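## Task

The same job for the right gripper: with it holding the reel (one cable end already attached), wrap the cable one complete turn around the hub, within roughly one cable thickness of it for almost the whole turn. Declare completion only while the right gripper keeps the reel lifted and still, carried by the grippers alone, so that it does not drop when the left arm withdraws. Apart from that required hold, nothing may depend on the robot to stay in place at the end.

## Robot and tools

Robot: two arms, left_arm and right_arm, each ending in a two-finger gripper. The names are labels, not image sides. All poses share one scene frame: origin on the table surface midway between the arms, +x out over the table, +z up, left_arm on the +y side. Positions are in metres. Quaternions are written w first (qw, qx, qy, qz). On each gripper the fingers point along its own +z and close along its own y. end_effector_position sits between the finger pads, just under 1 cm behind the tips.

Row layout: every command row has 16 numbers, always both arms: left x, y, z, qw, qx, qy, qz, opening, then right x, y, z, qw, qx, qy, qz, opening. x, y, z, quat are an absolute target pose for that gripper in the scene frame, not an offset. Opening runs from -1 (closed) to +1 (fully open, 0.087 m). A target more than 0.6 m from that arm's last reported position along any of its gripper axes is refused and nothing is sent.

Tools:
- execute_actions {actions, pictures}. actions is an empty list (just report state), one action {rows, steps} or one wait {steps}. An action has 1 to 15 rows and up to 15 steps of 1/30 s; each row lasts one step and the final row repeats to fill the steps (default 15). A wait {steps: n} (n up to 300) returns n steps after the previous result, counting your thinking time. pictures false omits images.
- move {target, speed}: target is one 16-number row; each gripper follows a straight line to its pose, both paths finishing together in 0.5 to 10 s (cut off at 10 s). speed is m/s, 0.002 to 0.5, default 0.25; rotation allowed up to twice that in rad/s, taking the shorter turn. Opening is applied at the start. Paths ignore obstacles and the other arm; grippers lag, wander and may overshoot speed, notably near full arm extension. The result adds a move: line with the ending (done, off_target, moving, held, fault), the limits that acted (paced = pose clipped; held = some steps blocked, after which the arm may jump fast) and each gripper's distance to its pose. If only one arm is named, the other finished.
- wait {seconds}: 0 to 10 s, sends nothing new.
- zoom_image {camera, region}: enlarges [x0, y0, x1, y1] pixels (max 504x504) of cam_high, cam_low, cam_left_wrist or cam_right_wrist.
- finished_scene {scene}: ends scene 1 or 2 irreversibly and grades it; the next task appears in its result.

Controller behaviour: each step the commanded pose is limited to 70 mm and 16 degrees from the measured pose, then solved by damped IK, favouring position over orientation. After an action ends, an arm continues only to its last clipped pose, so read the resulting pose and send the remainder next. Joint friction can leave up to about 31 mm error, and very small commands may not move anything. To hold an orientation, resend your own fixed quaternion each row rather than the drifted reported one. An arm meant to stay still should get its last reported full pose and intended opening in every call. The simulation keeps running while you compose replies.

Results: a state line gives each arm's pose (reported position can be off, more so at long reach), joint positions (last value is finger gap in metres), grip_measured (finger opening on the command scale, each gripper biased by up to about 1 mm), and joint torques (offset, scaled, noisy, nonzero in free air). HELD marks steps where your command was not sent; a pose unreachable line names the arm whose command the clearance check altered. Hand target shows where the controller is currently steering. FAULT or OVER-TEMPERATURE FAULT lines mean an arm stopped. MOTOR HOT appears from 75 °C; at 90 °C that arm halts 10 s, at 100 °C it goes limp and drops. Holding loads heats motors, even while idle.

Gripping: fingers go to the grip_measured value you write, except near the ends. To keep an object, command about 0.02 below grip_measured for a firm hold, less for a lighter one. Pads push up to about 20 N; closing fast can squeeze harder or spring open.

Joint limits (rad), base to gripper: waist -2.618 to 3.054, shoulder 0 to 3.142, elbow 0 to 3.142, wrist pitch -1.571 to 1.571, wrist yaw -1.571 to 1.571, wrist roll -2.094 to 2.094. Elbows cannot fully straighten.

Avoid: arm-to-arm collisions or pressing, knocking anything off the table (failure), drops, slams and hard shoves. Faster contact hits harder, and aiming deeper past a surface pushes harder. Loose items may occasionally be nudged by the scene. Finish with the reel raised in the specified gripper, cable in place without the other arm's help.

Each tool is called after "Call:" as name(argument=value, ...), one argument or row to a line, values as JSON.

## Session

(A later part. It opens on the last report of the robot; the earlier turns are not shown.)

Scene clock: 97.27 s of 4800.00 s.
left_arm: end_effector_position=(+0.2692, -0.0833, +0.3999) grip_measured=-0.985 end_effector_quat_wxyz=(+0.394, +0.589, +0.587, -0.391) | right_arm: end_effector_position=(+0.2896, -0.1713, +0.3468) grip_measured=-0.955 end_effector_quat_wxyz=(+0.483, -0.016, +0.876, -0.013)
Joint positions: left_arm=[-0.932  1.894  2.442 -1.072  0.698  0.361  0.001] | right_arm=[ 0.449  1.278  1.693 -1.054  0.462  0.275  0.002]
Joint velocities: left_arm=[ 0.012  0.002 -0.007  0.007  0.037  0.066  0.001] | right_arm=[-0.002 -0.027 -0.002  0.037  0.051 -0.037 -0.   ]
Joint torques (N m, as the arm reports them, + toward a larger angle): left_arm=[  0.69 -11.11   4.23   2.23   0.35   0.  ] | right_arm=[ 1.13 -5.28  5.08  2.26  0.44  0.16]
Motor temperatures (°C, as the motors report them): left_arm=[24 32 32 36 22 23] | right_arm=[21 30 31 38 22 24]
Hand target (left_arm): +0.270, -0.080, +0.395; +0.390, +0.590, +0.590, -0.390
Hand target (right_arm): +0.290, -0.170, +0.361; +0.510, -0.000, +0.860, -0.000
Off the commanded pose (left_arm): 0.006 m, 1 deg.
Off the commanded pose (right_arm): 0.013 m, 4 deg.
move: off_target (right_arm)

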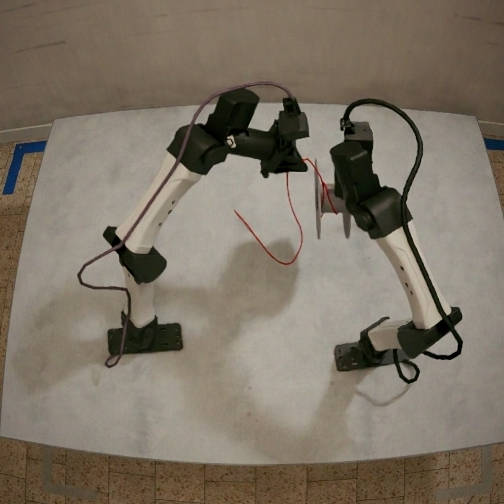

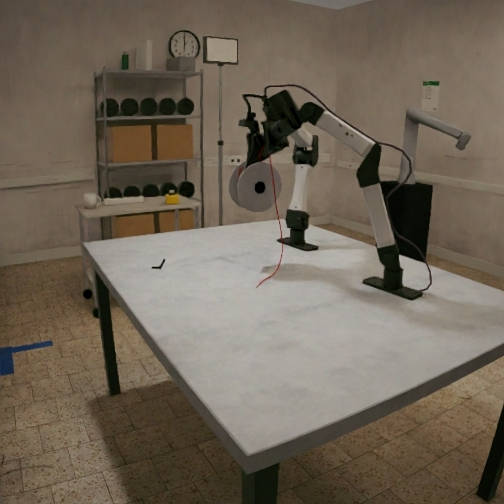

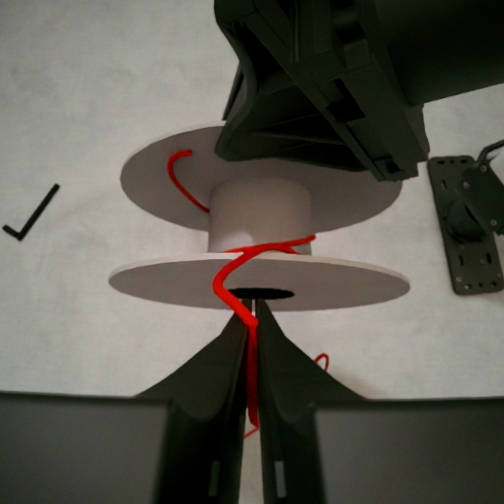

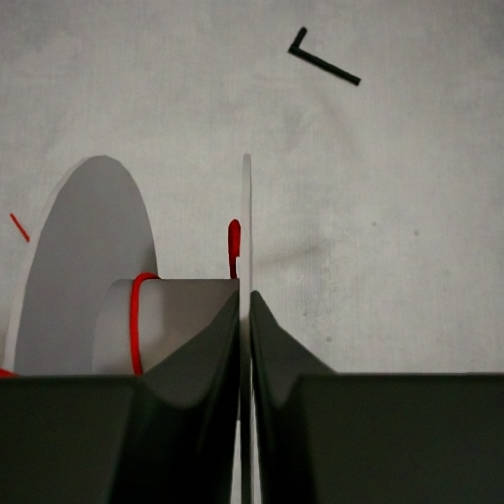

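Call:
move(
  target=[0.325,-0.10,0.355,0.56,0.652,0.43,-0.27,-0.99,0.28,-0.17,0.36,0.51,0,0.86,0,-0.985],
  speed=0.1,
)

Scene clock: 102.23 s of 4800.00 s.
left_arm: end_effector_position=(+0.3221, -0.1063, +0.3606) grip_measured=-0.985 end_effector_quat_wxyz=(+0.562, +0.654, +0.424, -0.277) | right_arm: end_effector_position=(+0.2776, -0.1726, +0.3476) grip_measured=-0.955 end_effector_quat_wxyz=(+0.480, -0.016, +0.877, -0.016)
Joint positions: left_arm=[-0.923  1.686  1.759 -0.345  0.647  0.704  0.001] | right_arm=[ 0.476  1.256  1.693 -1.093  0.486  0.294  0.002]
Joint velocities: left_arm=[-0.007 -0.002 -0.002  0.022 -0.037 -0.022  0.   ] | right_arm=[ 0.012  0.012 -0.022 -0.037 -0.066 -0.007 -0.001]
Joint torques (N m, as the arm reports them, + toward a larger angle): left_arm=[  0.72 -10.94   6.1    2.35   0.04  -0.04] | right_arm=[ 1.16 -4.94  4.18  2.41  0.43  0.15]
Motor temperatures (°C, as the motors report them): left_arm=[24 33 32 36 22 23] | right_arm=[21 30 31 38 22 24]
Hand target (left_arm): +0.325, -0.100, +0.354; +0.560, +0.654, +0.430, -0.270
Hand target (right_arm): +0.280, -0.170, +0.360; +0.509, -0.000, +0.861, -0.000
Off the commanded pose (left_arm): 0.009 m, 1 deg.
Off the commanded pose (right_arm): 0.013 m, 5 deg.
move: off_target (right_arm)

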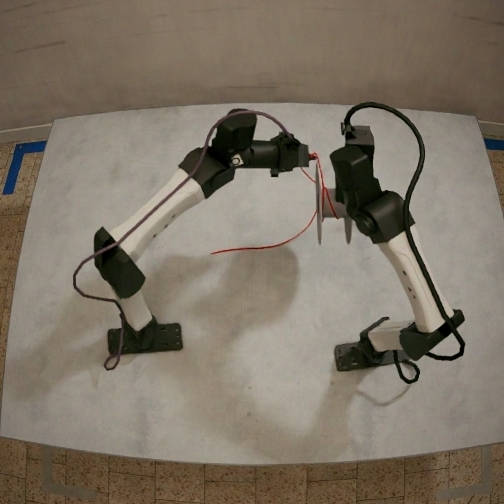

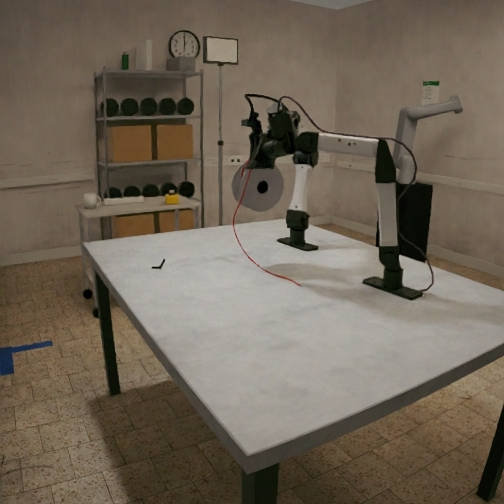

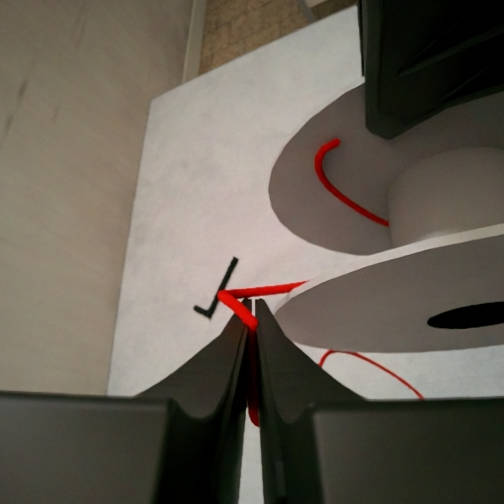

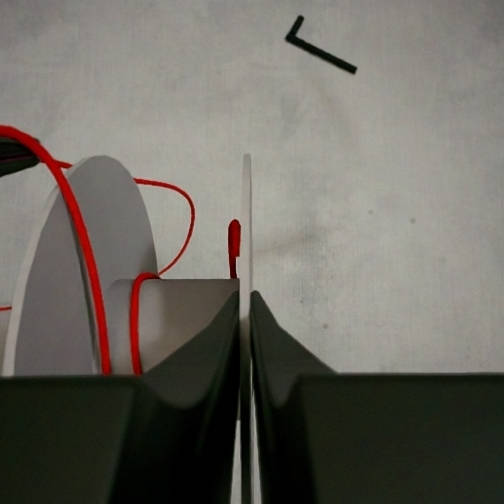

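Call:
move(
  target=[0.365,-0.115,0.31,0.652,0.70,0.27,-0.092,-0.99,0.28,-0.17,0.36,0.51,0,0.86,0,-0.985],
  speed=0.1,
)

Scene clock: 107.57 s of 4800.00 s.
left_arm: end_effector_position=(+0.3653, -0.1165, +0.3239) grip_measured=-0.985 end_effector_quat_wxyz=(+0.661, +0.696, +0.264, -0.095) | right_arm: end_effector_position=(+0.2775, -0.1729, +0.3432) grip_measured=-0.955 end_effector_quat_wxyz=(+0.476, -0.017, +0.879, -0.019)
Joint positions: left_arm=[-0.923  1.686  1.432  0.128  0.558  1.134  0.001] | right_arm=[ 0.476  1.255  1.679 -1.091  0.488  0.295  0.002]
Joint velocities: left_arm=[-0.007 -0.002  0.002 -0.037 -0.066  0.022 -0.   ] | right_arm=[-0.012  0.012  0.002 -0.066 -0.051 -0.022 -0.001]
Joint torques (N m, as the arm reports them, + toward a larger angle): left_arm=[ -0.19 -10.2    6.6    2.36  -0.06  -0.06] | right_arm=[ 1.17 -5.13  5.06  2.36  0.41  0.14]
Motor temperatures (°C, as the motors report them): left_arm=[24 34 32 37 22 23] | right_arm=[21 30 31 38 22 24]
Hand target (left_arm): +0.365, -0.115, +0.310; +0.653, +0.702, +0.270, -0.092
Hand target (right_arm): +0.279, -0.170, +0.360; +0.509, +0.000, +0.861, +0.000
Off the commanded pose (left_arm): 0.014 m, 1 deg.
Off the commanded pose (right_arm): 0.017 m, 5 deg.
move: off_target (left_arm, right_arm)

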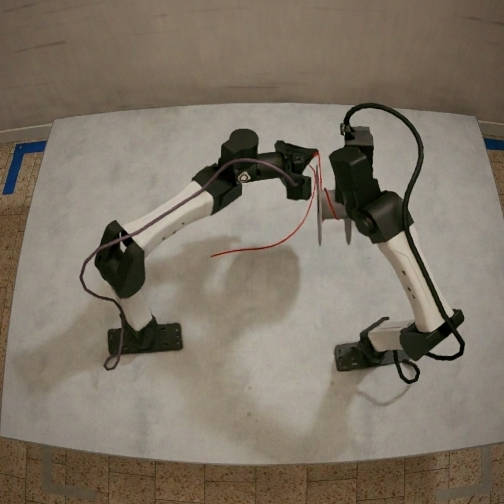

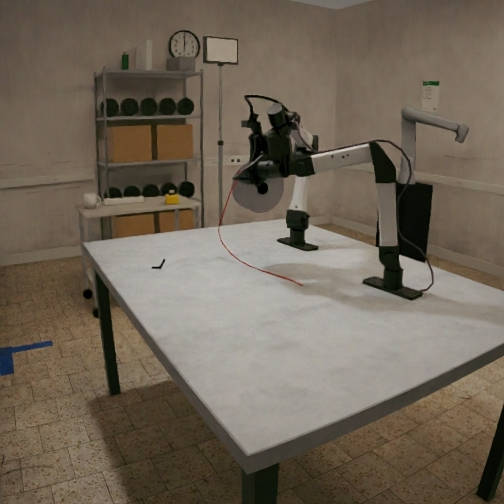

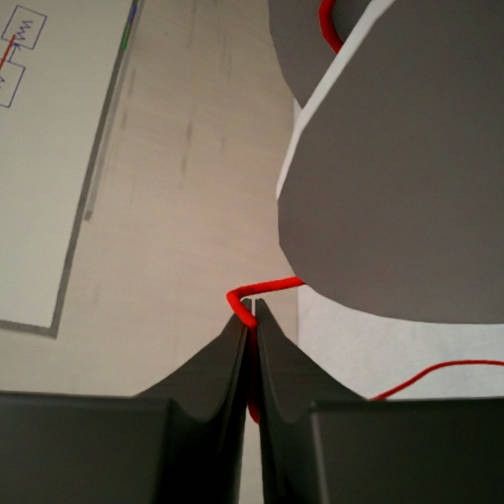

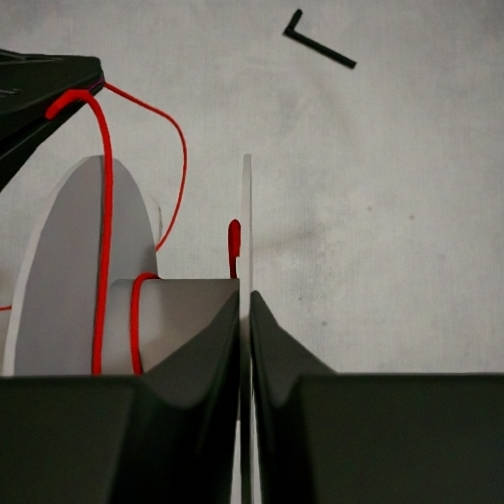

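Clear of tip. Go in and down.

Call:
move(
  target=[0.39,-0.155,0.27,0.64,0.64,0.30,-0.30,-0.99,0.28,-0.17,0.36,0.51,0,0.86,0,-0.985],
  speed=0.1,
)

Call:
move(
  target=[0.355,-0.155,0.17,0.54,0.54,0.455,-0.455,-0.98,0.28,-0.17,0.38,0.51,0,0.86,0,-0.985],
  speed=0.1,
)

Scene clock: 113.03 s of 4800.00 s.
left_arm: end_effector_position=(+0.3797, -0.1536, +0.2746) grip_measured=-0.985 end_effector_quat_wxyz=(+0.641, +0.643, +0.292, -0.300) | right_arm: end_effector_position=(+0.2782, -0.1746, +0.3440) grip_measured=-0.955 end_effector_quat_wxyz=(+0.478, -0.014, +0.878, -0.023)
Joint positions: left_arm=[-0.855  1.943  1.487  0.459  0.861  0.703  0.001] | right_arm=[ 0.476  1.255  1.679 -1.089  0.499  0.295  0.002]
Joint velocities: left_arm=[-0.017 -0.012 -0.002 -0.022  0.081 -0.051  0.   ] | right_arm=[ 0.002 -0.017  0.007 -0.007 -0.007 -0.022 -0.001]
Joint torques (N m, as the arm reports them, + toward a larger angle): left_arm=[  0.9  -10.14  10.69   2.11  -0.01  -0.23] | right_arm=[ 1.15 -5.05  5.09  2.36  0.31  0.13]
Motor temperatures (°C, as the motors report them): left_arm=[24 34 32 37 22 23] | right_arm=[21 29 31 38 22 24]
Hand target (left_arm): +0.389, -0.154, +0.270; +0.641, +0.640, +0.300, -0.300
Hand target (right_arm): +0.280, -0.170, +0.360; +0.509, -0.000, +0.861, +0.000
Off the commanded pose (left_arm): 0.011 m, 1 deg.
Off the commanded pose (right_arm): 0.017 m, 5 deg.
move: off_target (left_arm, right_arm)

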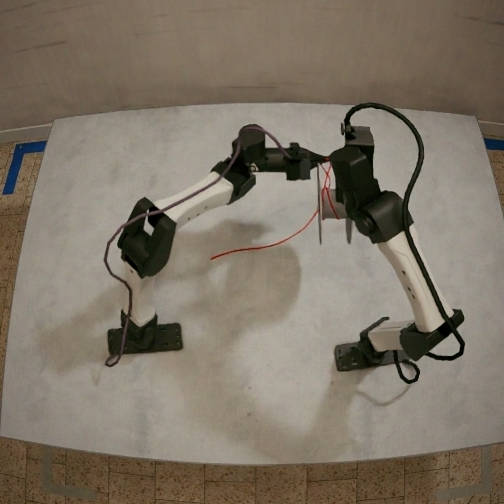

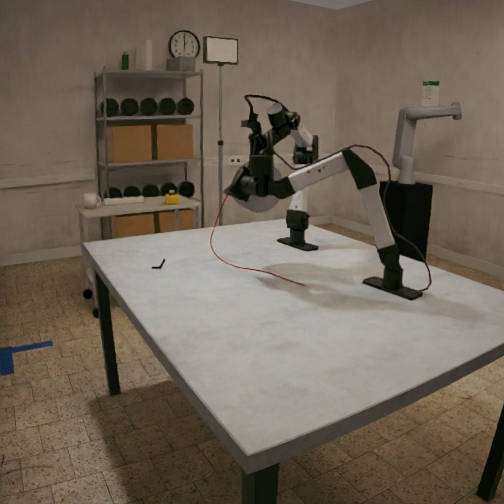

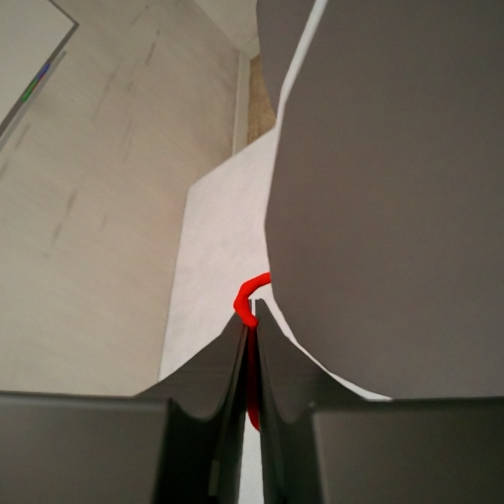

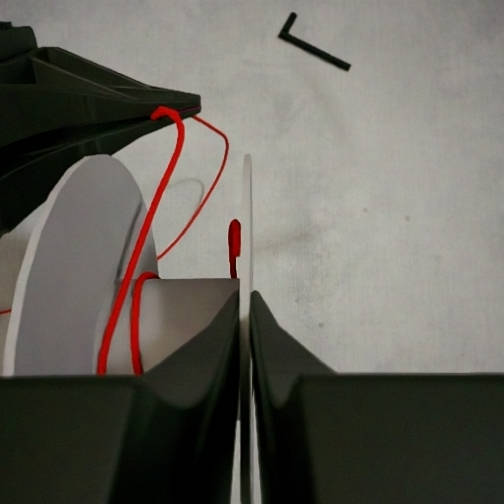

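Scene clock: 116.03 s of 4800.00 s.
left_arm: end_effector_position=(+0.3510, -0.1558, +0.2137) grip_measured=-0.978 end_effector_quat_wxyz=(+0.572, +0.548, +0.407, -0.454) | right_arm: end_effector_position=(+0.2743, -0.1782, +0.3523) grip_measured=-0.955 end_effector_quat_wxyz=(+0.471, -0.016, +0.882, -0.030)
Joint positions: left_arm=[-0.869  2.014  1.288  0.83   0.865  0.183  0.001] | right_arm=[ 0.476  1.281  1.752 -1.158  0.504  0.295  0.002]
Joint velocities: left_arm=[ 0.007 -0.002 -0.002  0.022 -0.037 -0.139 -0.001] | right_arm=[-0.007  0.007  0.007 -0.037 -0.051 -0.051  0.   ]
Joint torques (N m, as the arm reports them, + toward a larger angle): left_arm=[ 0.11 -9.18  5.11  1.7  -0.37 -0.19] | right_arm=[ 1.23 -3.52  8.53  2.27  0.27  0.12]
Motor temperatures (°C, as the motors report them): left_arm=[24 34 32 37 22 23] | right_arm=[21 29 32 38 22 24]
Hand target (left_arm): +0.353, -0.153, +0.171; +0.541, +0.541, +0.456, -0.455
Hand target (right_arm): +0.279, -0.171, +0.380; +0.510, -0.000, +0.860, +0.000
Off the commanded pose (left_arm): 0.044 m, 7 deg.
Off the commanded pose (right_arm): 0.029 m, 6 deg.
move: off_target (left_arm, right_arm)

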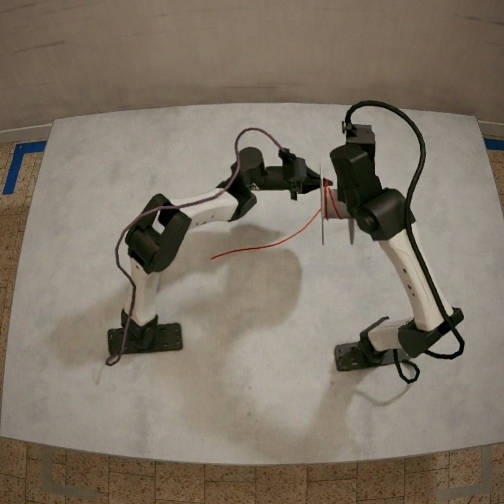

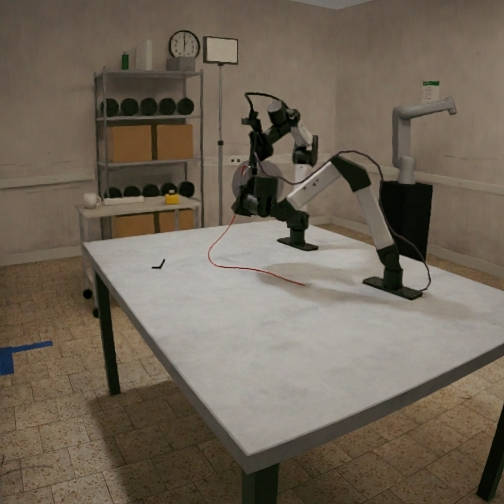

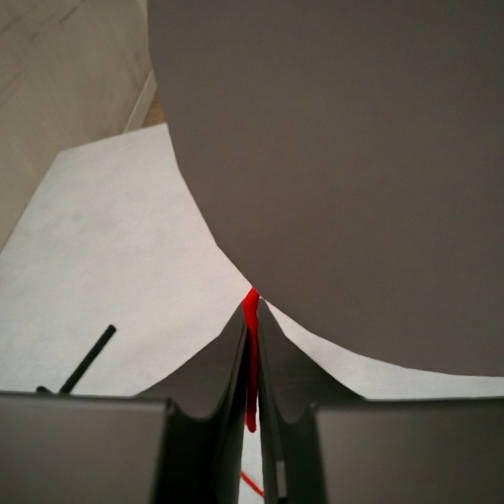

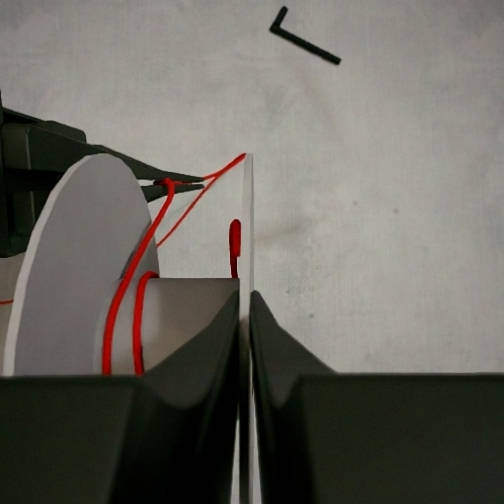

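Taut. Release and raise.

Call:
move(
  target=[0.33,0.0,0.19,0.52,0.52,0.48,-0.48,-0.6,0.30,-0.17,0.44,0.52,0,0.854,0,-0.985],
  speed=0.1,
)

Call:
zoom_image(
  camera="cam_high",
  region=[290, 120, 390, 230],
)

Scene clock: 121.03 s of 4800.00 s.
left_arm: end_effector_position=(+0.3378, -0.0049, +0.1997) grip_measured=-0.600 end_effector_quat_wxyz=(+0.534, +0.523, +0.467, -0.473) | right_arm: end_effector_position=(+0.2939, -0.1695, +0.4202) grip_measured=-0.955 end_effector_quat_wxyz=(+0.490, -0.015, +0.872, -0.016)
Joint positions: left_arm=[-0.562  1.693  0.861  0.874  1.139  0.079  0.017] | right_arm=[ 0.455  1.538  2.302 -1.39   0.478  0.271  0.002]
Joint velocities: left_arm=[-0.002 -0.002  0.002 -0.037 -0.007  0.037  0.   ] | right_arm=[-0.012 -0.002 -0.002 -0.022 -0.051 -0.022  0.   ]
Joint torques (N m, as the arm reports them, + toward a larger angle): left_arm=[ 0.53 -9.98  5.18  1.75  0.1  -0.2 ] | right_arm=[-0.65 -3.99  6.76  2.27  0.21 -0.04]
Motor temperatures (°C, as the motors report them): left_arm=[24 35 32 36 22 23] | right_arm=[21 29 32 38 22 24]
Hand target (left_arm): +0.331, -0.000, +0.191; +0.520, +0.518, +0.479, -0.481
Hand target (right_arm): +0.300, -0.170, +0.439; +0.520, +0.000, +0.854, -0.000
Off the commanded pose (left_arm): 0.013 m, 2 deg.
Off the commanded pose (right_arm): 0.021 m, 5 deg.
move: off_target (left_arm, right_arm)

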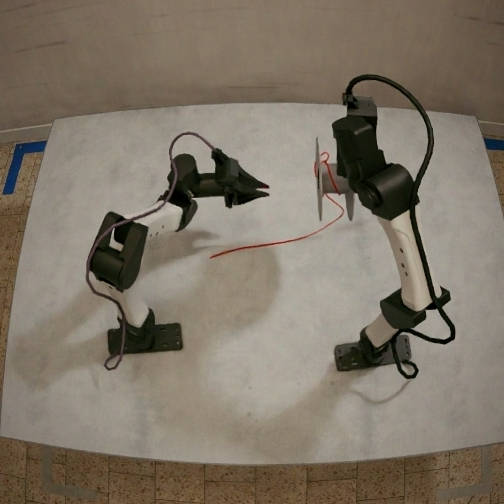

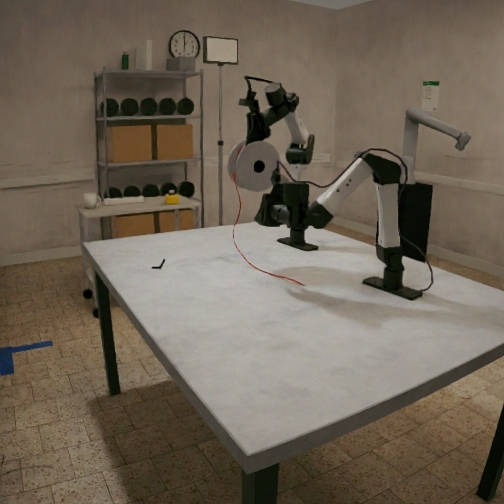

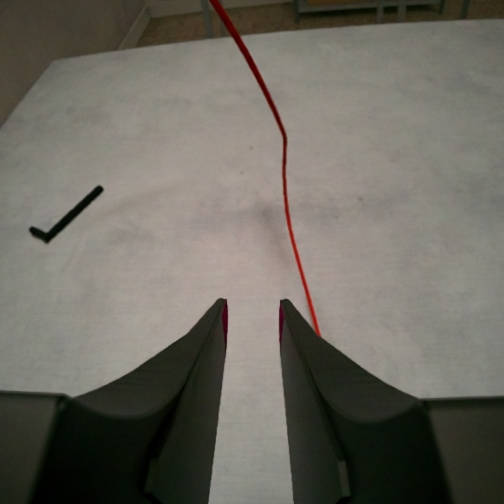

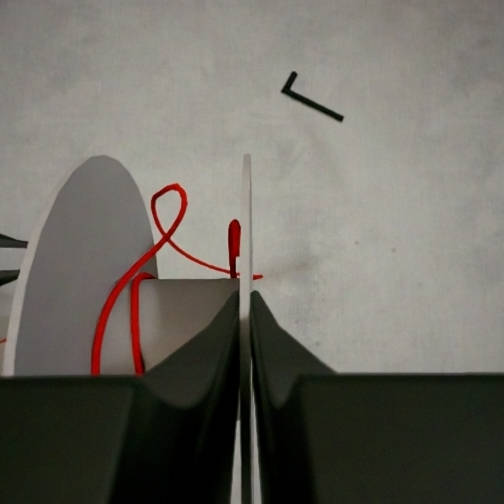

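Region (290, 120, 390, 230) of cam_high's 504x504 image, scaled by 4.582, with more detail than that image has; it fills the left 458 columns of this view, and the rest is white.

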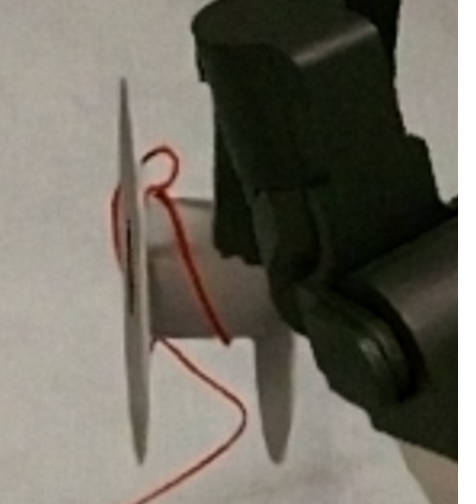

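Call:
finished_scene(
  scene=2,
)

The scene is finished: the task was done.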